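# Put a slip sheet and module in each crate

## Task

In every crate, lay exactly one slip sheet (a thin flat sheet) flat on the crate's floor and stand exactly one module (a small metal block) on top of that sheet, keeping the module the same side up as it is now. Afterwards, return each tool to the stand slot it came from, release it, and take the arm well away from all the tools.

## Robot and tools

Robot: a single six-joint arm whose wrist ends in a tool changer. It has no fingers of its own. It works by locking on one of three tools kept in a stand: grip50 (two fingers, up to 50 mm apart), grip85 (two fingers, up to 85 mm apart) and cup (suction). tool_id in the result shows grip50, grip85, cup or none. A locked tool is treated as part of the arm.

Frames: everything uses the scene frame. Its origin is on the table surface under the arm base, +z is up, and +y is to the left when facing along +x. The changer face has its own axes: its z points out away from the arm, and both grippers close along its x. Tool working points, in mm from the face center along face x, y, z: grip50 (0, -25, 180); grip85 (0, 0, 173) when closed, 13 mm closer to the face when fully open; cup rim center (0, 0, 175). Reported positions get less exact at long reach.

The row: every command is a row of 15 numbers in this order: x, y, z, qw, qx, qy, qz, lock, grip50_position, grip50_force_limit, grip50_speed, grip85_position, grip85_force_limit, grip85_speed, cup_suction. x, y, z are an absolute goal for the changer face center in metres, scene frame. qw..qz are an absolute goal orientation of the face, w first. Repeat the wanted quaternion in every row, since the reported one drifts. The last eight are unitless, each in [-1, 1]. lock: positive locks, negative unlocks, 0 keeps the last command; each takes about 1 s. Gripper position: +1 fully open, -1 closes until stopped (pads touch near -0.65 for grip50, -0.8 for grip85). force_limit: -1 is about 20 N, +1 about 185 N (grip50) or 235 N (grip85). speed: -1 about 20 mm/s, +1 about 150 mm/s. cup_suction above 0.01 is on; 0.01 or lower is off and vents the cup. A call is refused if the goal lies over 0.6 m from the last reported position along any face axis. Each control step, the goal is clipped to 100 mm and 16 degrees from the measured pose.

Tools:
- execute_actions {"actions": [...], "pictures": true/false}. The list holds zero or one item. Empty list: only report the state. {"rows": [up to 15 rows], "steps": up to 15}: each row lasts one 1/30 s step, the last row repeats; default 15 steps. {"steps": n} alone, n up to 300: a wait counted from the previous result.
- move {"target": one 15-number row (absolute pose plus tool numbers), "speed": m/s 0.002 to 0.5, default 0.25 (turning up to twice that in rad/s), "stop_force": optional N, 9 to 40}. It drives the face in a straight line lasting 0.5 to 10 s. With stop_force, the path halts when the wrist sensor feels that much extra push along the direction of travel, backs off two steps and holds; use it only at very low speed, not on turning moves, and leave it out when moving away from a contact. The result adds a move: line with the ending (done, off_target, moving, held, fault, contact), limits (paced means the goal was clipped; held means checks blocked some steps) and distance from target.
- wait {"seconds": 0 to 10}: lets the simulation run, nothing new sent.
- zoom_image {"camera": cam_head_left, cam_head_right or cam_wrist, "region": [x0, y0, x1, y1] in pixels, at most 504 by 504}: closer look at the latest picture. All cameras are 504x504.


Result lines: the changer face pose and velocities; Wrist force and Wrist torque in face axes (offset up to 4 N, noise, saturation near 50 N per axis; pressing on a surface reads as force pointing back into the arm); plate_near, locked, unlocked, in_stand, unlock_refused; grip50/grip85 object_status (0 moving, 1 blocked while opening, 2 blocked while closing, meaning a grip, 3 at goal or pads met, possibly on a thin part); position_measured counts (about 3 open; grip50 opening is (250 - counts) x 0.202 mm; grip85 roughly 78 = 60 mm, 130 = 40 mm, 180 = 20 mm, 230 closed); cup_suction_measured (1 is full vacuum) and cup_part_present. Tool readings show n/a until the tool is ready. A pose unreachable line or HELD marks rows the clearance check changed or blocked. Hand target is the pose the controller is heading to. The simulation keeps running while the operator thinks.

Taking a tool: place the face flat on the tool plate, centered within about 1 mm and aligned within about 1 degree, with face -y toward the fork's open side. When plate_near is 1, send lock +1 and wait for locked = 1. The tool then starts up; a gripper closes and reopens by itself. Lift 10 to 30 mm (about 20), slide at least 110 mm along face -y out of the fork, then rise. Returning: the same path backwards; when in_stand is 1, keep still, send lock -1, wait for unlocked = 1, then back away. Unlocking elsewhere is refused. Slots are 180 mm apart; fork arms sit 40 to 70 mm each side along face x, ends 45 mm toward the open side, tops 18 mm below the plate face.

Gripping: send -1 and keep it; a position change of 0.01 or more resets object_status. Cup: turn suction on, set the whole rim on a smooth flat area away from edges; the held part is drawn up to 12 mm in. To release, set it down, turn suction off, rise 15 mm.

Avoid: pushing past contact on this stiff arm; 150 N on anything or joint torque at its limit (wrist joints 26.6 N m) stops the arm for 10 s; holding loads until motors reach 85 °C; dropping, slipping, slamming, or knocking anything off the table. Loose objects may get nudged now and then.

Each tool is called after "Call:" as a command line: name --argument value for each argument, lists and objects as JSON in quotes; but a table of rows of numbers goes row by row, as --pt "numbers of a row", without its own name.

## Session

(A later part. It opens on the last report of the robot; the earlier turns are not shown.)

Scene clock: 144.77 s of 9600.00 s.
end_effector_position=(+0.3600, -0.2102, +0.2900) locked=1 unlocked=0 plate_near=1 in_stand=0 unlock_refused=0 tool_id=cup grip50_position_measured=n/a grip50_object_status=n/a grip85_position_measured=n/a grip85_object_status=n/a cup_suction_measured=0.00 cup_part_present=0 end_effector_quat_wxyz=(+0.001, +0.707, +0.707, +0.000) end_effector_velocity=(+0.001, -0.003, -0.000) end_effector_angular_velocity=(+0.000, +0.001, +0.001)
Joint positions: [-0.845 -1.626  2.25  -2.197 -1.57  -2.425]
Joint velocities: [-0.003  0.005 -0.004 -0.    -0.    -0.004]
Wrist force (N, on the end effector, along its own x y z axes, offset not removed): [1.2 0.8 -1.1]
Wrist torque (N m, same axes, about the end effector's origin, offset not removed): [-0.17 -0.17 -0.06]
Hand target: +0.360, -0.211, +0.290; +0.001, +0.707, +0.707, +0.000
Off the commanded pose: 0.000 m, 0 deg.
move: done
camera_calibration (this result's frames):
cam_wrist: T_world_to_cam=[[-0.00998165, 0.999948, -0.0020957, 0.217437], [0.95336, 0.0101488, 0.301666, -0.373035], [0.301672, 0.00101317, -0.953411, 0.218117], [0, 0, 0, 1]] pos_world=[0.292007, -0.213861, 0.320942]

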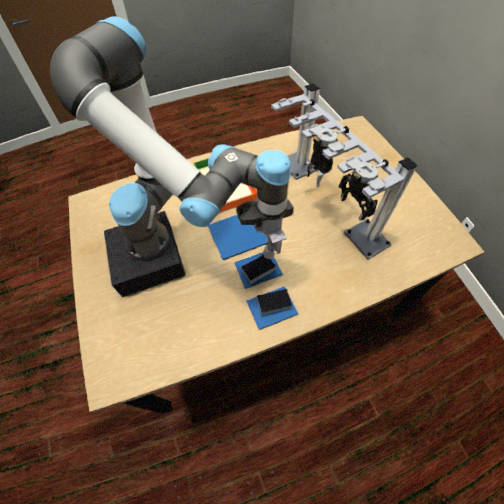

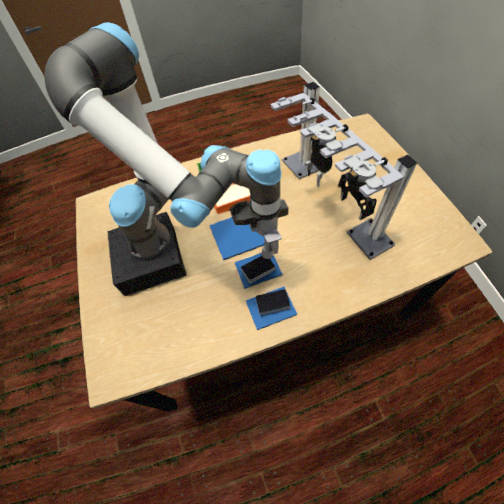

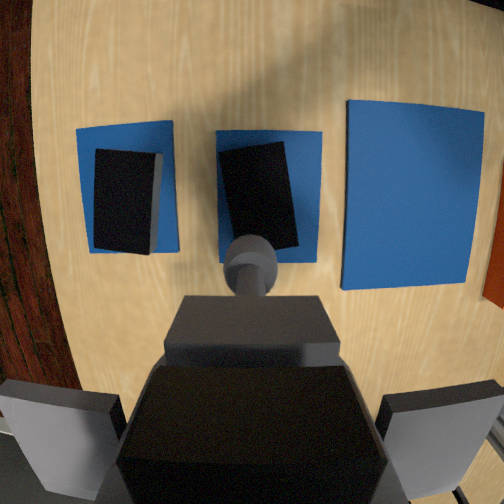

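Call:
move --target '[0.3305,-0.205,0.235,0,0.646,0.7633,0,0,1,0,0,1,0,0,-1]' --speed 0.12

Call:
move --target '[0.3305,-0.205,0.19,0,0.646,0.7633,0,0,1,0,0,1,0,0,1]' --speed 0.012 --stop_force 9

Scene clock: 152.77 s of 9600.00 s.
end_effector_position=(+0.3307, -0.2051, +0.2353) locked=1 unlocked=0 plate_near=1 in_stand=0 unlock_refused=0 tool_id=cup grip50_position_measured=n/a grip50_object_status=n/a grip85_position_measured=n/a grip85_object_status=n/a cup_suction_measured=0.00 cup_part_present=0 end_effector_quat_wxyz=(-0.000, +0.646, +0.763, -0.000) end_effector_velocity=(-0.002, -0.000, -0.003) end_effector_angular_velocity=(-0.001, -0.000, +0.007)
Joint positions: [-0.896 -1.581  2.392 -2.382 -1.571 -2.641]
Joint velocities: [-0.004  0.004  0.007 -0.012 -0.    -0.011]
Wrist force (N, on the end effector, along its own x y z axes, offset not removed): [0.1 0.2 -0.6]
Wrist torque (N m, same axes, about the end effector's origin, offset not removed): [-0.16 -0.04 -0.07]
Hand target: +0.331, -0.205, +0.235; +0.000, +0.646, +0.763, -0.000
Off the commanded pose: 0.000 m, 0 deg.
move: done
camera_calibration (this result's frames):
cam_wrist: T_world_to_cam=[[-0.174129, 0.984722, -0.000862162, 0.262841], [0.939363, 0.166371, 0.299864, -0.291588], [0.295426, 0.0514052, -0.953982, 0.18726], [0, 0, 0, 1]] pos_world=[0.264353, -0.21994, 0.266306]

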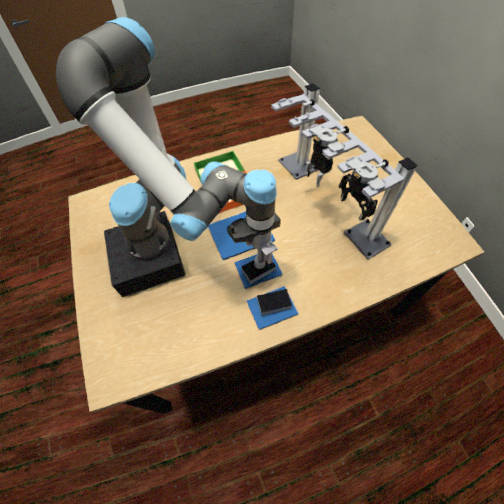

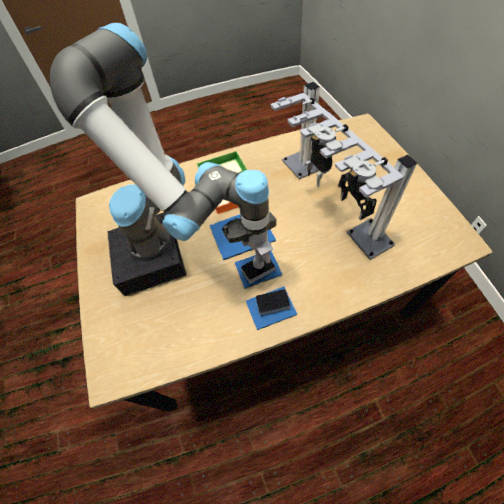

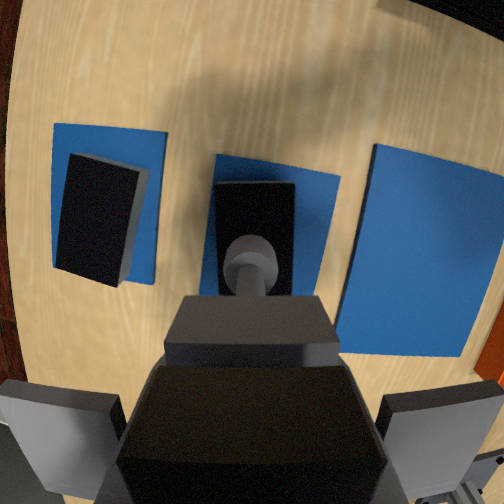

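Scene clock: 155.83 s of 9600.00 s.
end_effector_position=(+0.3305, -0.2050, +0.2032) locked=1 unlocked=0 plate_near=1 in_stand=0 unlock_refused=0 tool_id=cup grip50_position_measured=n/a grip50_object_status=n/a grip85_position_measured=n/a grip85_object_status=n/a cup_suction_measured=0.99 cup_part_present=1 end_effector_quat_wxyz=(-0.000, +0.646, +0.763, +0.000) end_effector_velocity=(-0.000, +0.000, +0.002) end_effector_angular_velocity=(+0.003, +0.002, -0.000)
Joint positions: [-0.896 -1.495  2.428 -2.505 -1.571 -2.642]
Joint velocities: [-0.    -0.008 -0.003  0.014  0.    -0.   ]
Wrist force (N, on the end effector, along its own x y z axes, offset not removed): [9.3 -4.4 -34.6]
Wrist torque (N m, same axes, about the end effector's origin, offset not removed): [0.58 0.70 -0.08]
Hand target: +0.331, -0.205, +0.204; -0.000, +0.646, +0.763, -0.000
Off the commanded pose: 0.013 m, 0 deg.
move: contact
camera_calibration (this result's frames):
cam_wrist: T_world_to_cam=[[-0.17489, 0.984588, -0.000726499, 0.262895], [0.939236, 0.167055, 0.299879, -0.281637], [0.295379, 0.0517635, -0.953977, 0.156779], [0, 0, 0, 1]] pos_world=[0.264192, -0.219909, 0.234212]

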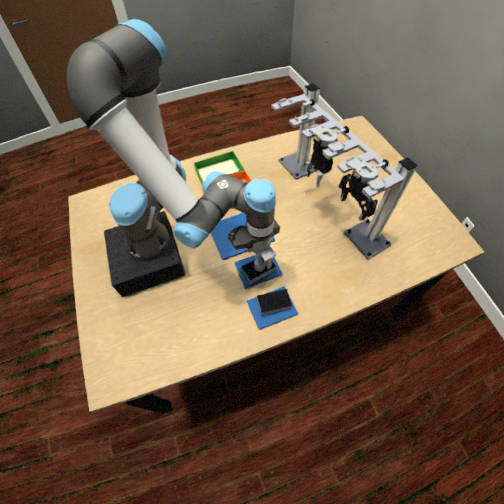

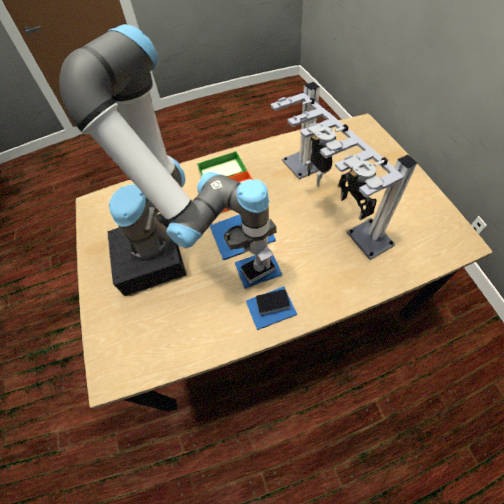

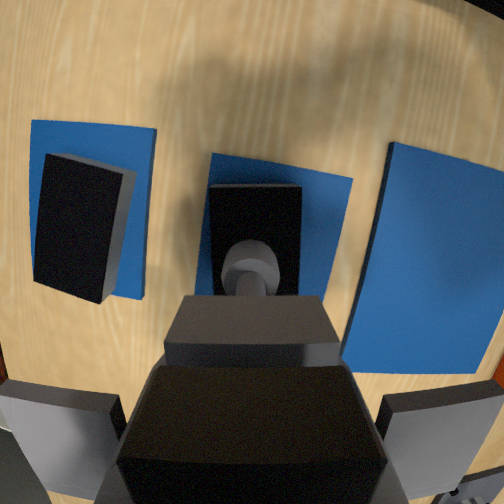

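Call:
move --target '[0.3305,-0.205,0.28,0,0.646,0.7633,0,0,1,0,0,1,0,0,1]' --speed 0.05

Call:
move --target '[0.353,0.311,0.28,0,0.6978,0.7163,0,0,1,0,0,1,0,0,1]' --speed 0.13

Call:
move --target '[0.353,0.311,0.222,0,0.6978,0.7163,0,0,1,0,0,1,0,0,1]' --speed 0.05

Call:
move --target '[0.353,0.311,0.203,0,0.6978,0.7163,0,0,1,0,0,1,0,0,1]' --speed 0.005 --stop_force 9

Scene clock: 164.33 s of 9600.00 s.
end_effector_position=(+0.3304, -0.2048, +0.2798) locked=1 unlocked=0 plate_near=1 in_stand=0 unlock_refused=0 tool_id=cup grip50_position_measured=n/a grip50_object_status=n/a grip85_position_measured=n/a grip85_object_status=n/a cup_suction_measured=0.99 cup_part_present=1 end_effector_quat_wxyz=(+0.000, +0.646, +0.763, -0.000) end_effector_velocity=(-0.000, -0.000, +0.002) end_effector_angular_velocity=(+0.000, +0.000, -0.001)
Joint positions: [-0.896 -1.681  2.331 -2.221 -1.571 -2.642]
Joint velocities: [-0.001 -0.005 -0.003  0.009  0.    -0.   ]
Wrist force (N, on the end effector, along its own x y z axes, offset not removed): [2.4 1.1 0.7]
Wrist torque (N m, same axes, about the end effector's origin, offset not removed): [-0.09 -0.35 -0.04]
Hand target: +0.330, -0.205, +0.280; +0.000, +0.646, +0.763, -0.000
Off the commanded pose: 0.000 m, 0 deg.
move: done
camera_calibration (this result's frames):
cam_wrist: T_world_to_cam=[[-0.175325, 0.98451, -0.000953411, 0.262952], [0.939116, 0.167531, 0.299989, -0.304445], [0.295502, 0.0517002, -0.953942, 0.229852], [0, 0, 0, 1]] pos_world=[0.264089, -0.219758, 0.310847]

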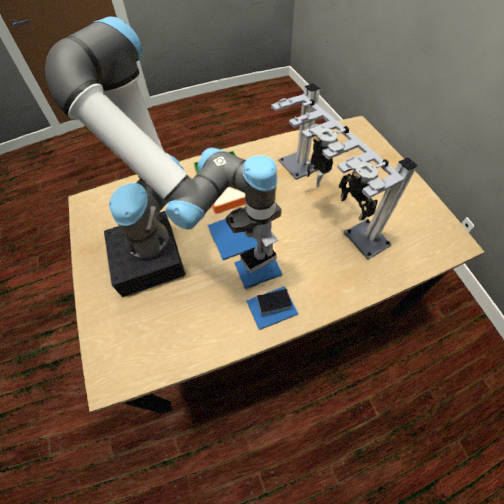

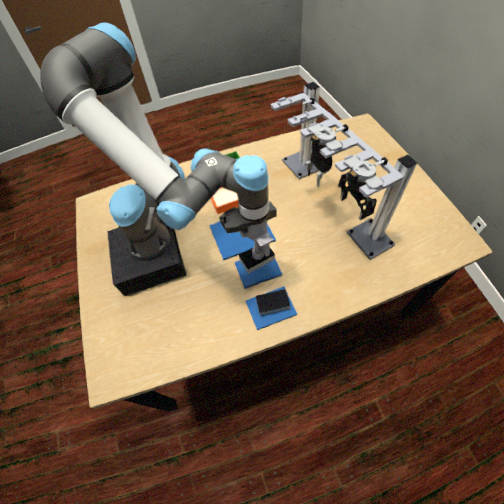

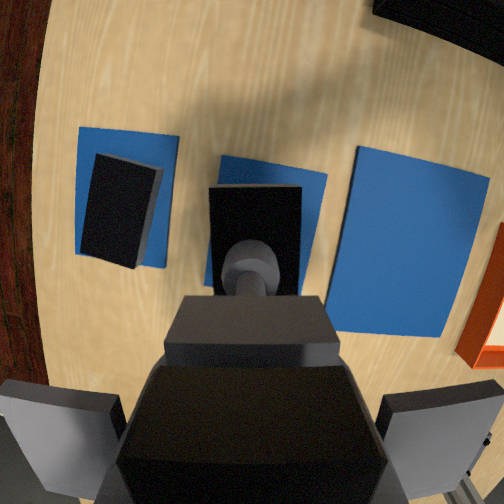

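Scene clock: 168.87 s of 9600.00 s.
end_effector_position=(+0.3529, +0.3112, +0.2800) locked=1 unlocked=0 plate_near=1 in_stand=0 unlock_refused=0 tool_id=cup grip50_position_measured=n/a grip50_object_status=n/a grip85_position_measured=n/a grip85_object_status=n/a cup_suction_measured=0.99 cup_part_present=1 end_effector_quat_wxyz=(-0.001, +0.698, +0.716, -0.000) end_effector_velocity=(+0.000, +0.003, +0.000) end_effector_angular_velocity=(-0.001, -0.002, -0.000)
Joint positions: [ 0.444 -1.478  2.129 -2.221 -1.569 -1.162]
Joint velocities: [ 0.006  0.004 -0.006  0.    -0.001  0.007]
Wrist force (N, on the end effector, along its own x y z axes, offset not removed): [1.0 -1.0 0.7]
Wrist torque (N m, same axes, about the end effector's origin, offset not removed): [-0.11 -0.15 -0.18]
Hand target: +0.353, +0.312, +0.280; -0.001, +0.698, +0.716, -0.000
Off the commanded pose: 0.000 m, 0 deg.
move: done
camera_calibration (this result's frames):
cam_wrist: T_world_to_cam=[[-0.0362989, 0.999341, 0.000458739, -0.295218], [0.953831, 0.0345089, 0.298356, -0.375368], [0.298144, 0.0112676, -0.954455, 0.208562], [0, 0, 0, 1]] pos_world=[0.28514, 0.305627, 0.311192]

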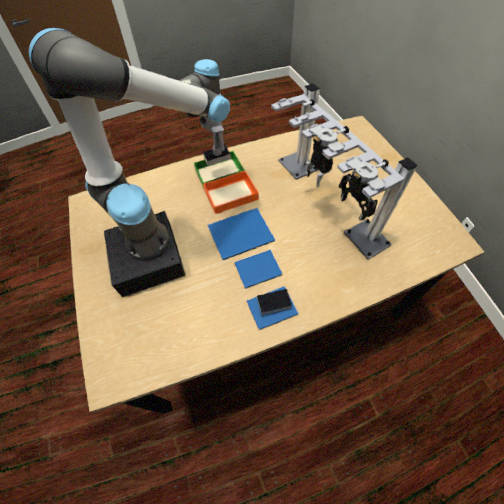

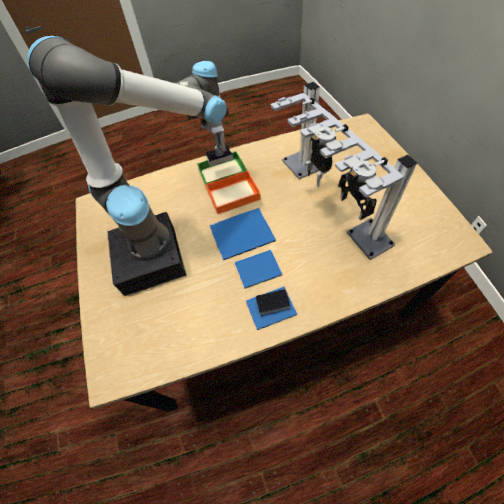

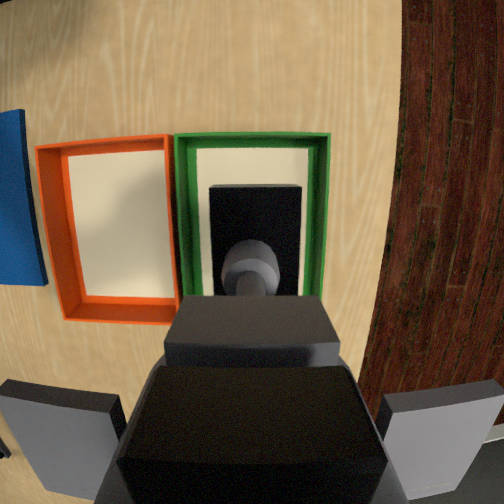

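Scene clock: 170.47 s of 9600.00 s.
end_effector_position=(+0.3531, +0.3110, +0.2222) locked=1 unlocked=0 plate_near=1 in_stand=0 unlock_refused=0 tool_id=cup grip50_position_measured=n/a grip50_object_status=n/a grip85_position_measured=n/a grip85_object_status=n/a cup_suction_measured=0.99 cup_part_present=1 end_effector_quat_wxyz=(-0.000, +0.698, +0.716, -0.000) end_effector_velocity=(-0.000, +0.000, -0.003) end_effector_angular_velocity=(-0.001, +0.001, -0.001)
Joint positions: [ 0.444 -1.367  2.194 -2.398 -1.571 -1.162]
Joint velocities: [ 0.     0.006  0.003 -0.008 -0.     0.001]
Wrist force (N, on the end effector, along its own x y z axes, offset not removed): [0.2 1.6 1.6]
Wrist torque (N m, same axes, about the end effector's origin, offset not removed): [-0.17 -0.14 -0.10]
Hand target: +0.353, +0.311, +0.222; -0.000, +0.698, +0.716, -0.000
Off the commanded pose: 0.000 m, 0 deg.
move: done
camera_calibration (this result's frames):
cam_wrist: T_world_to_cam=[[-0.0360776, 0.999349, -0.000893939, -0.294779], [0.953322, 0.0346843, 0.299956, -0.358563], [0.299791, 0.00996947, -0.953953, 0.153034], [0, 0, 0, 1]] pos_world=[0.285314, 0.305498, 0.253276]

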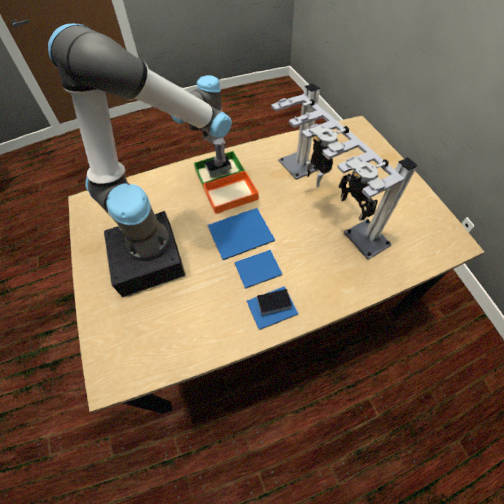

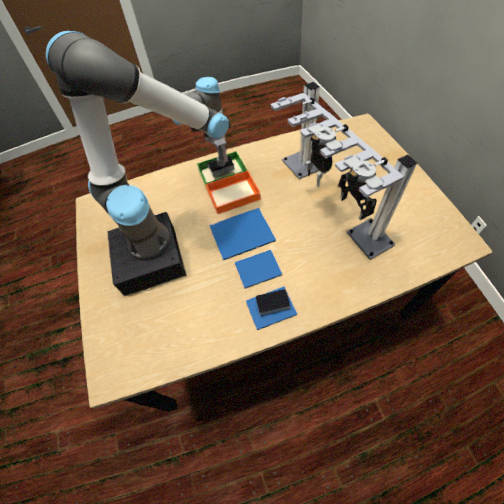

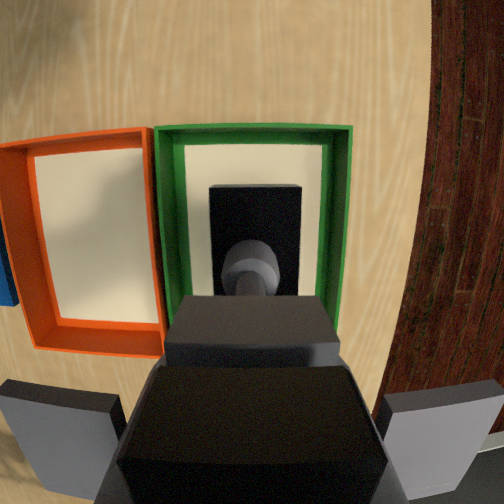

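Scene clock: 174.53 s of 9600.00 s.
end_effector_position=(+0.3530, +0.3110, +0.2031) locked=1 unlocked=0 plate_near=1 in_stand=0 unlock_refused=0 tool_id=cup grip50_position_measured=n/a grip50_object_status=n/a grip85_position_measured=n/a grip85_object_status=n/a cup_suction_measured=0.99 cup_part_present=1 end_effector_quat_wxyz=(-0.000, +0.698, +0.716, -0.000) end_effector_velocity=(-0.000, -0.000, -0.002) end_effector_angular_velocity=(-0.000, +0.002, +0.000)
Joint positions: [ 0.444 -1.325  2.211 -2.457 -1.571 -1.162]
Joint velocities: [-0.001  0.003  0.001 -0.003  0.    -0.001]
Wrist force (N, on the end effector, along its own x y z axes, offset not removed): [1.8 0.3 1.0]
Wrist torque (N m, same axes, about the end effector's origin, offset not removed): [-0.19 -0.21 -0.05]
Hand target: +0.353, +0.311, +0.203; -0.000, +0.698, +0.716, -0.000
Off the commanded pose: 0.000 m, 0 deg.
move: done
camera_calibration (this result's frames):
cam_wrist: T_world_to_cam=[[-0.0361562, 0.999346, -0.000891807, -0.29478], [0.953309, 0.0347583, 0.299989, -0.352787], [0.299824, 0.00999628, -0.953942, 0.134806], [0, 0, 0, 1]] pos_world=[0.285239, 0.305502, 0.234166]

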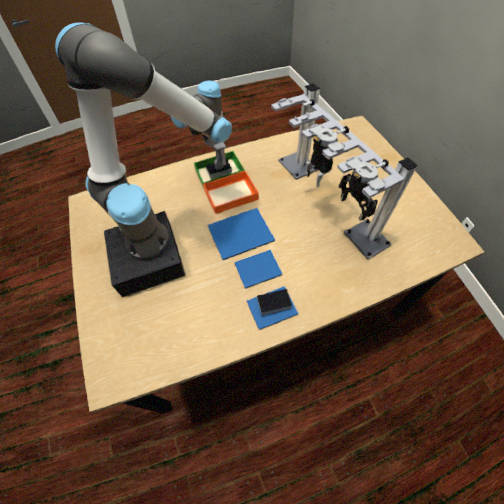

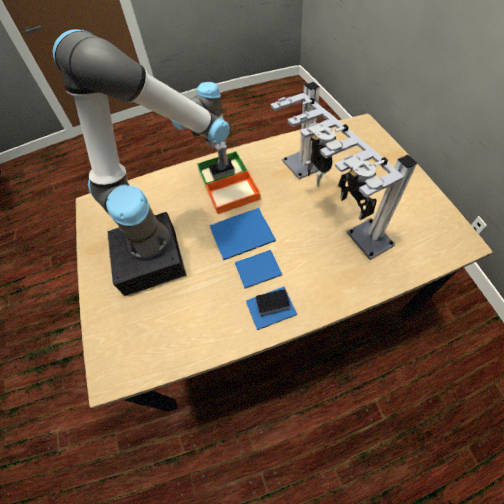

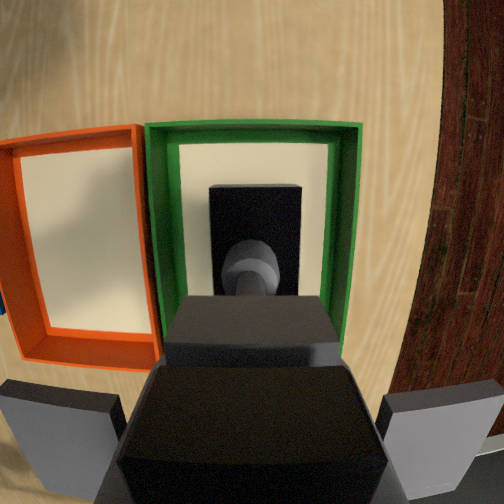

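Pads are raised, so same heights as scene 1.

Call:
move --target '[0.353,0.311,0.194,0,0.6978,0.7163,0,0,1,0,0,1,0,0,1]' --speed 0.004 --stop_force 9

Scene clock: 178.43 s of 9600.00 s.
end_effector_position=(+0.3530, +0.3110, +0.1985) locked=1 unlocked=0 plate_near=1 in_stand=0 unlock_refused=0 tool_id=cup grip50_position_measured=n/a grip50_object_status=n/a grip85_position_measured=n/a grip85_object_status=n/a cup_suction_measured=0.99 cup_part_present=1 end_effector_quat_wxyz=(+0.000, +0.698, +0.716, +0.000) end_effector_velocity=(-0.001, +0.000, +0.000) end_effector_angular_velocity=(-0.002, +0.004, +0.002)
Joint positions: [ 0.444 -1.314  2.215 -2.472 -1.571 -1.162]
Joint velocities: [ 0.001 -0.002  0.     0.006  0.    -0.001]
Wrist force (N, on the end effector, along its own x y z axes, offset not removed): [2.6 2.1 -18.1]
Wrist torque (N m, same axes, about the end effector's origin, offset not removed): [-0.18 -0.20 -0.07]
Hand target: +0.353, +0.311, +0.199; +0.000, +0.698, +0.716, +0.000
Off the commanded pose: 0.004 m, 0 deg.
move: contact
camera_calibration (this result's frames):
cam_wrist: T_world_to_cam=[[-0.0361573, 0.999346, -0.000874658, -0.294787], [0.953295, 0.0347538, 0.300036, -0.351391], [0.29987, 0.0100147, -0.953927, 0.130344], [0, 0, 0, 1]] pos_world=[0.285234, 0.305501, 0.229511]

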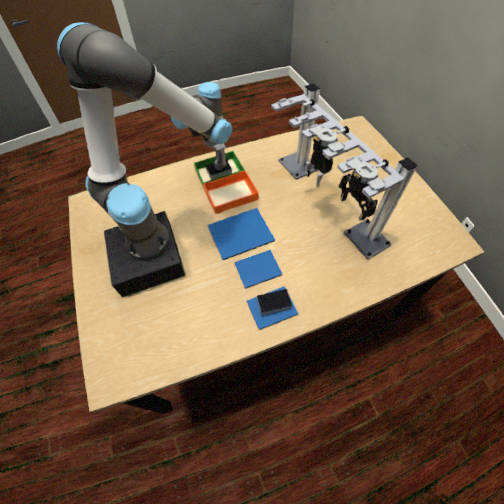

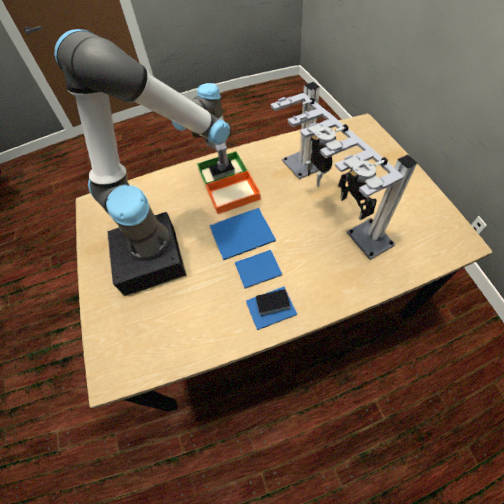

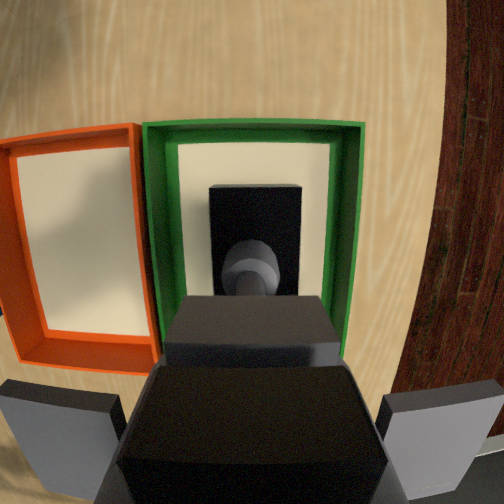

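Call:
move --target '[0.353,0.311,0.2,0,0.6978,0.7163,0,0,1,0,0,1,0,0,-1]' --speed 0.002

Call:
move --target '[0.353,0.311,0.25,0,0.6978,0.7163,0,0,1,0,0,1,0,0,-1]' --speed 0.1

Call:
move --target '[0.34,-0.25,0.25,0,0.7431,0.6691,0,0,1,0,0,1,0,0,-1]'

Call:
move --target '[0.332,-0.338,0.232,0,0.7431,0.6691,0,0,1,0,0,1,0,0,-1]' --speed 0.15

Scene clock: 185.53 s of 9600.00 s.
end_effector_position=(+0.3530, +0.3110, +0.1999) locked=1 unlocked=0 plate_near=1 in_stand=0 unlock_refused=0 tool_id=cup grip50_position_measured=n/a grip50_object_status=n/a grip85_position_measured=n/a grip85_object_status=n/a cup_suction_measured=0.00 cup_part_present=0 end_effector_quat_wxyz=(+0.000, +0.698, +0.716, -0.000) end_effector_velocity=(+0.001, -0.000, +0.001) end_effector_angular_velocity=(+0.001, -0.001, -0.001)
Joint positions: [ 0.444 -1.318  2.214 -2.467 -1.571 -1.162]
Joint velocities: [-0.001 -0.002 -0.001  0.001  0.     0.   ]
Wrist force (N, on the end effector, along its own x y z axes, offset not removed): [1.8 0.6 -16.3]
Wrist torque (N m, same axes, about the end effector's origin, offset not removed): [-0.08 -0.17 -0.07]
Hand target: +0.353, +0.311, +0.200; +0.000, +0.698, +0.716, +0.000
Off the commanded pose: 0.000 m, 0 deg.
move: done
camera_calibration (this result's frames):
cam_wrist: T_world_to_cam=[[-0.0361574, 0.999346, -0.000892247, -0.294771], [0.953307, 0.0347595, 0.299996, -0.351802], [0.299831, 0.0099965, -0.95394, 0.131766], [0, 0, 0, 1]] pos_world=[0.28521, 0.305489, 0.230973]

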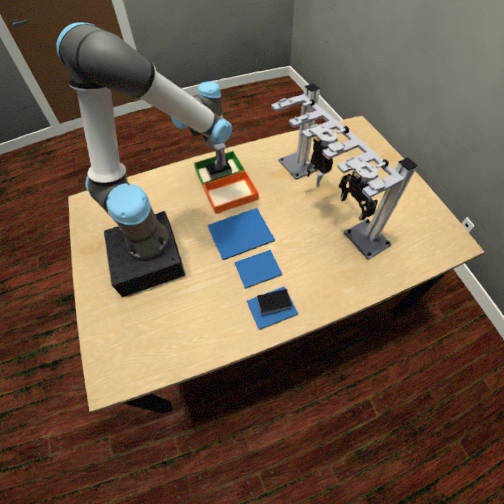

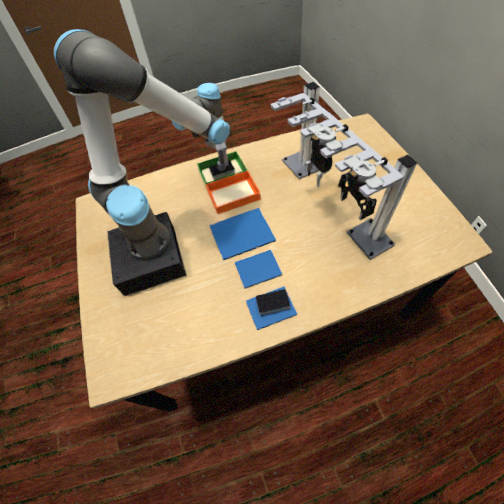

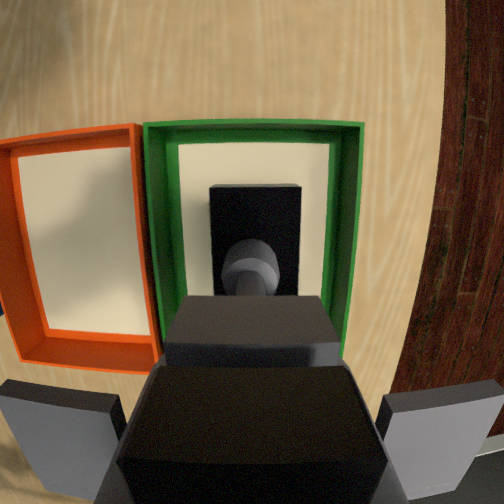

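Scene clock: 186.57 s of 9600.00 s.
end_effector_position=(+0.3529, +0.3110, +0.2497) locked=1 unlocked=0 plate_near=1 in_stand=0 unlock_refused=0 tool_id=cup grip50_position_measured=n/a grip50_object_status=n/a grip85_position_measured=n/a grip85_object_status=n/a cup_suction_measured=0.00 cup_part_present=0 end_effector_quat_wxyz=(+0.000, +0.698, +0.716, +0.000) end_effector_velocity=(-0.000, +0.000, +0.002) end_effector_angular_velocity=(-0.001, +0.001, +0.002)
Joint positions: [ 0.445 -1.423  2.166 -2.314 -1.571 -1.162]
Joint velocities: [ 0.001 -0.005 -0.003  0.008 -0.    -0.002]
Wrist force (N, on the end effector, along its own x y z axes, offset not removed): [2.0 1.9 -3.1]
Wrist torque (N m, same axes, about the end effector's origin, offset not removed): [-0.02 -0.28 -0.04]
Hand target: +0.353, +0.311, +0.250; +0.000, +0.698, +0.716, +0.000
Off the commanded pose: 0.000 m, 0 deg.
move: done
camera_calibration (this result's frames):
cam_wrist: T_world_to_cam=[[-0.0361867, 0.999345, -0.000861559, -0.294762], [0.953284, 0.0347775, 0.300066, -0.366643], [0.299899, 0.0100371, -0.953918, 0.17927], [0, 0, 0, 1]] pos_world=[0.285086, 0.305521, 0.280772]

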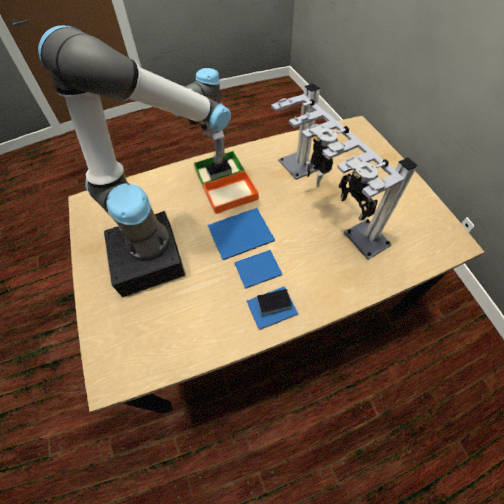

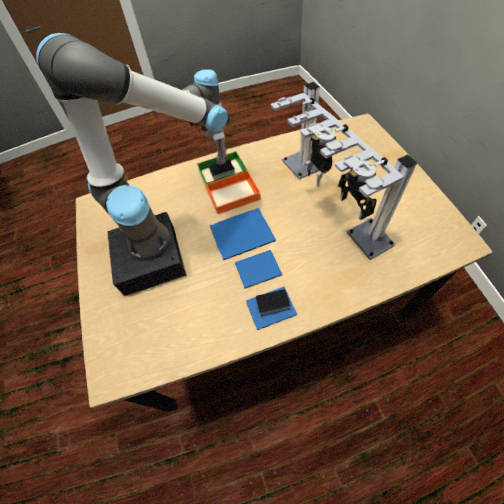

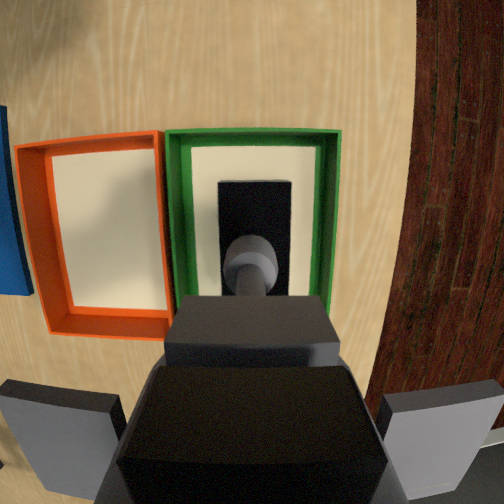

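Scene clock: 189.50 s of 9600.00 s.
end_effector_position=(+0.3400, -0.2503, +0.2500) locked=1 unlocked=0 plate_near=1 in_stand=0 unlock_refused=0 tool_id=cup grip50_position_measured=n/a grip50_object_status=n/a grip85_position_measured=n/a grip85_object_status=n/a cup_suction_measured=0.00 cup_part_present=0 end_effector_quat_wxyz=(+0.001, +0.743, +0.669, +0.000) end_effector_velocity=(+0.001, -0.003, -0.001) end_effector_angular_velocity=(+0.002, +0.000, -0.000)
Joint positions: [-0.947 -1.534  2.292 -2.331 -1.57  -2.422]
Joint velocities: [-0.003  0.007 -0.005  0.     0.001 -0.003]
Wrist force (N, on the end effector, along its own x y z axes, offset not removed): [1.9 0.3 -2.9]
Wrist torque (N m, same axes, about the end effector's origin, offset not removed): [-0.18 -0.27 -0.05]
Hand target: +0.340, -0.251, +0.250; +0.001, +0.743, +0.669, +0.000
Off the commanded pose: 0.000 m, 0 deg.
move: done
camera_calibration (this result's frames):
cam_wrist: T_world_to_cam=[[0.0945286, 0.99552, -0.00205285, 0.220605], [0.94915, -0.0895032, 0.301834, -0.365052], [0.300298, -0.0304804, -0.953358, 0.178618], [0, 0, 0, 1]] pos_world=[0.271996, -0.246846, 0.280925]

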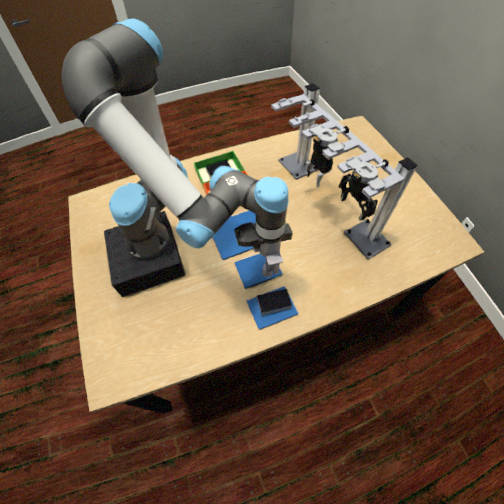

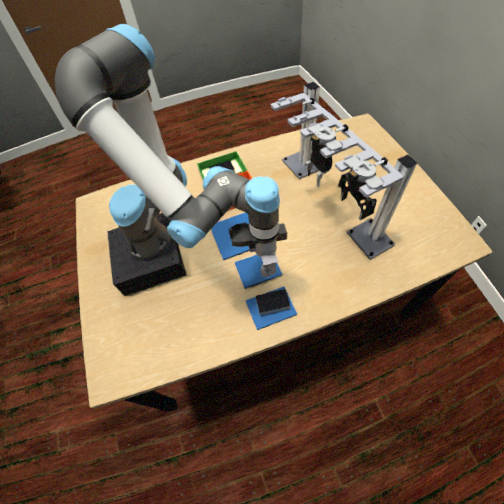

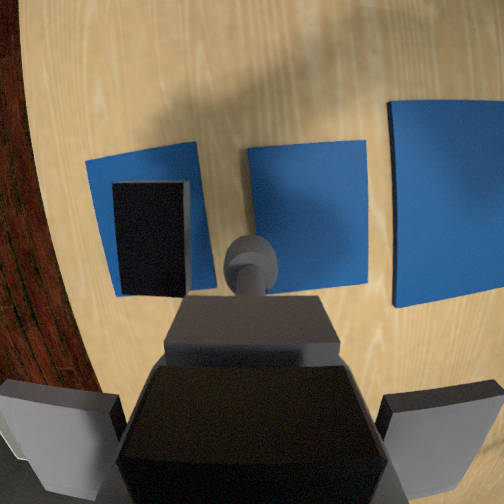

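Scene clock: 190.70 s of 9600.00 s.
end_effector_position=(+0.3319, -0.3378, +0.2321) locked=1 unlocked=0 plate_near=1 in_stand=0 unlock_refused=0 tool_id=cup grip50_position_measured=n/a grip50_object_status=n/a grip85_position_measured=n/a grip85_object_status=n/a cup_suction_measured=0.00 cup_part_present=0 end_effector_quat_wxyz=(+0.000, +0.743, +0.669, -0.000) end_effector_velocity=(-0.000, -0.002, -0.001) end_effector_angular_velocity=(+0.001, +0.001, -0.001)
Joint positions: [-1.07  -1.381  2.177 -2.366 -1.571 -2.546]
Joint velocities: [-0.003  0.005 -0.003 -0.001 -0.    -0.002]
Wrist force (N, on the end effector, along its own x y z axes, offset not removed): [0.4 1.2 -0.9]
Wrist torque (N m, same axes, about the end effector's origin, offset not removed): [-0.19 -0.09 -0.10]
Hand target: +0.332, -0.338, +0.232; +0.000, +0.743, +0.669, -0.000
Off the commanded pose: 0.000 m, 0 deg.
move: done
camera_calibration (this result's frames):
cam_wrist: T_world_to_cam=[[0.094576, 0.995517, -0.00113413, 0.308223], [0.949684, -0.08988, 0.300036, -0.359732], [0.298589, -0.0294533, -0.953927, 0.162305], [0, 0, 0, 1]] pos_world=[0.264019, -0.334393, 0.26311]

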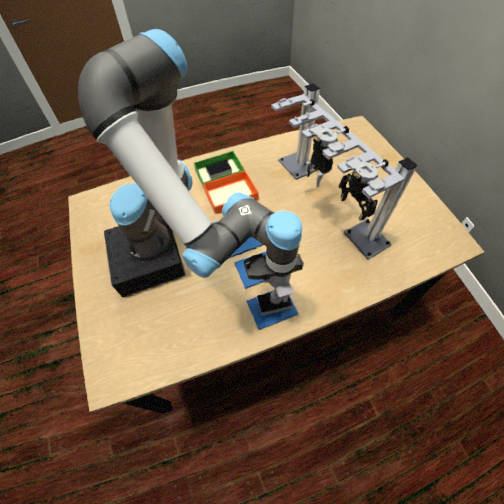

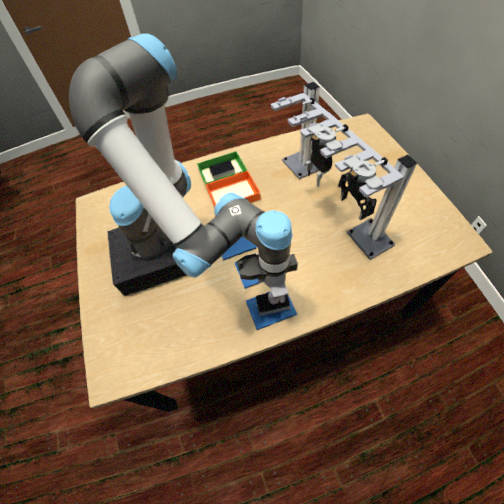

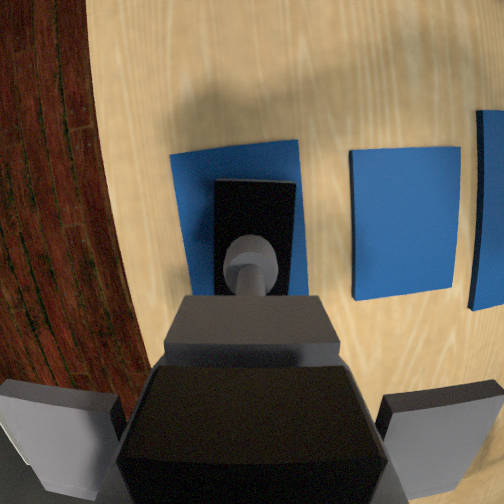

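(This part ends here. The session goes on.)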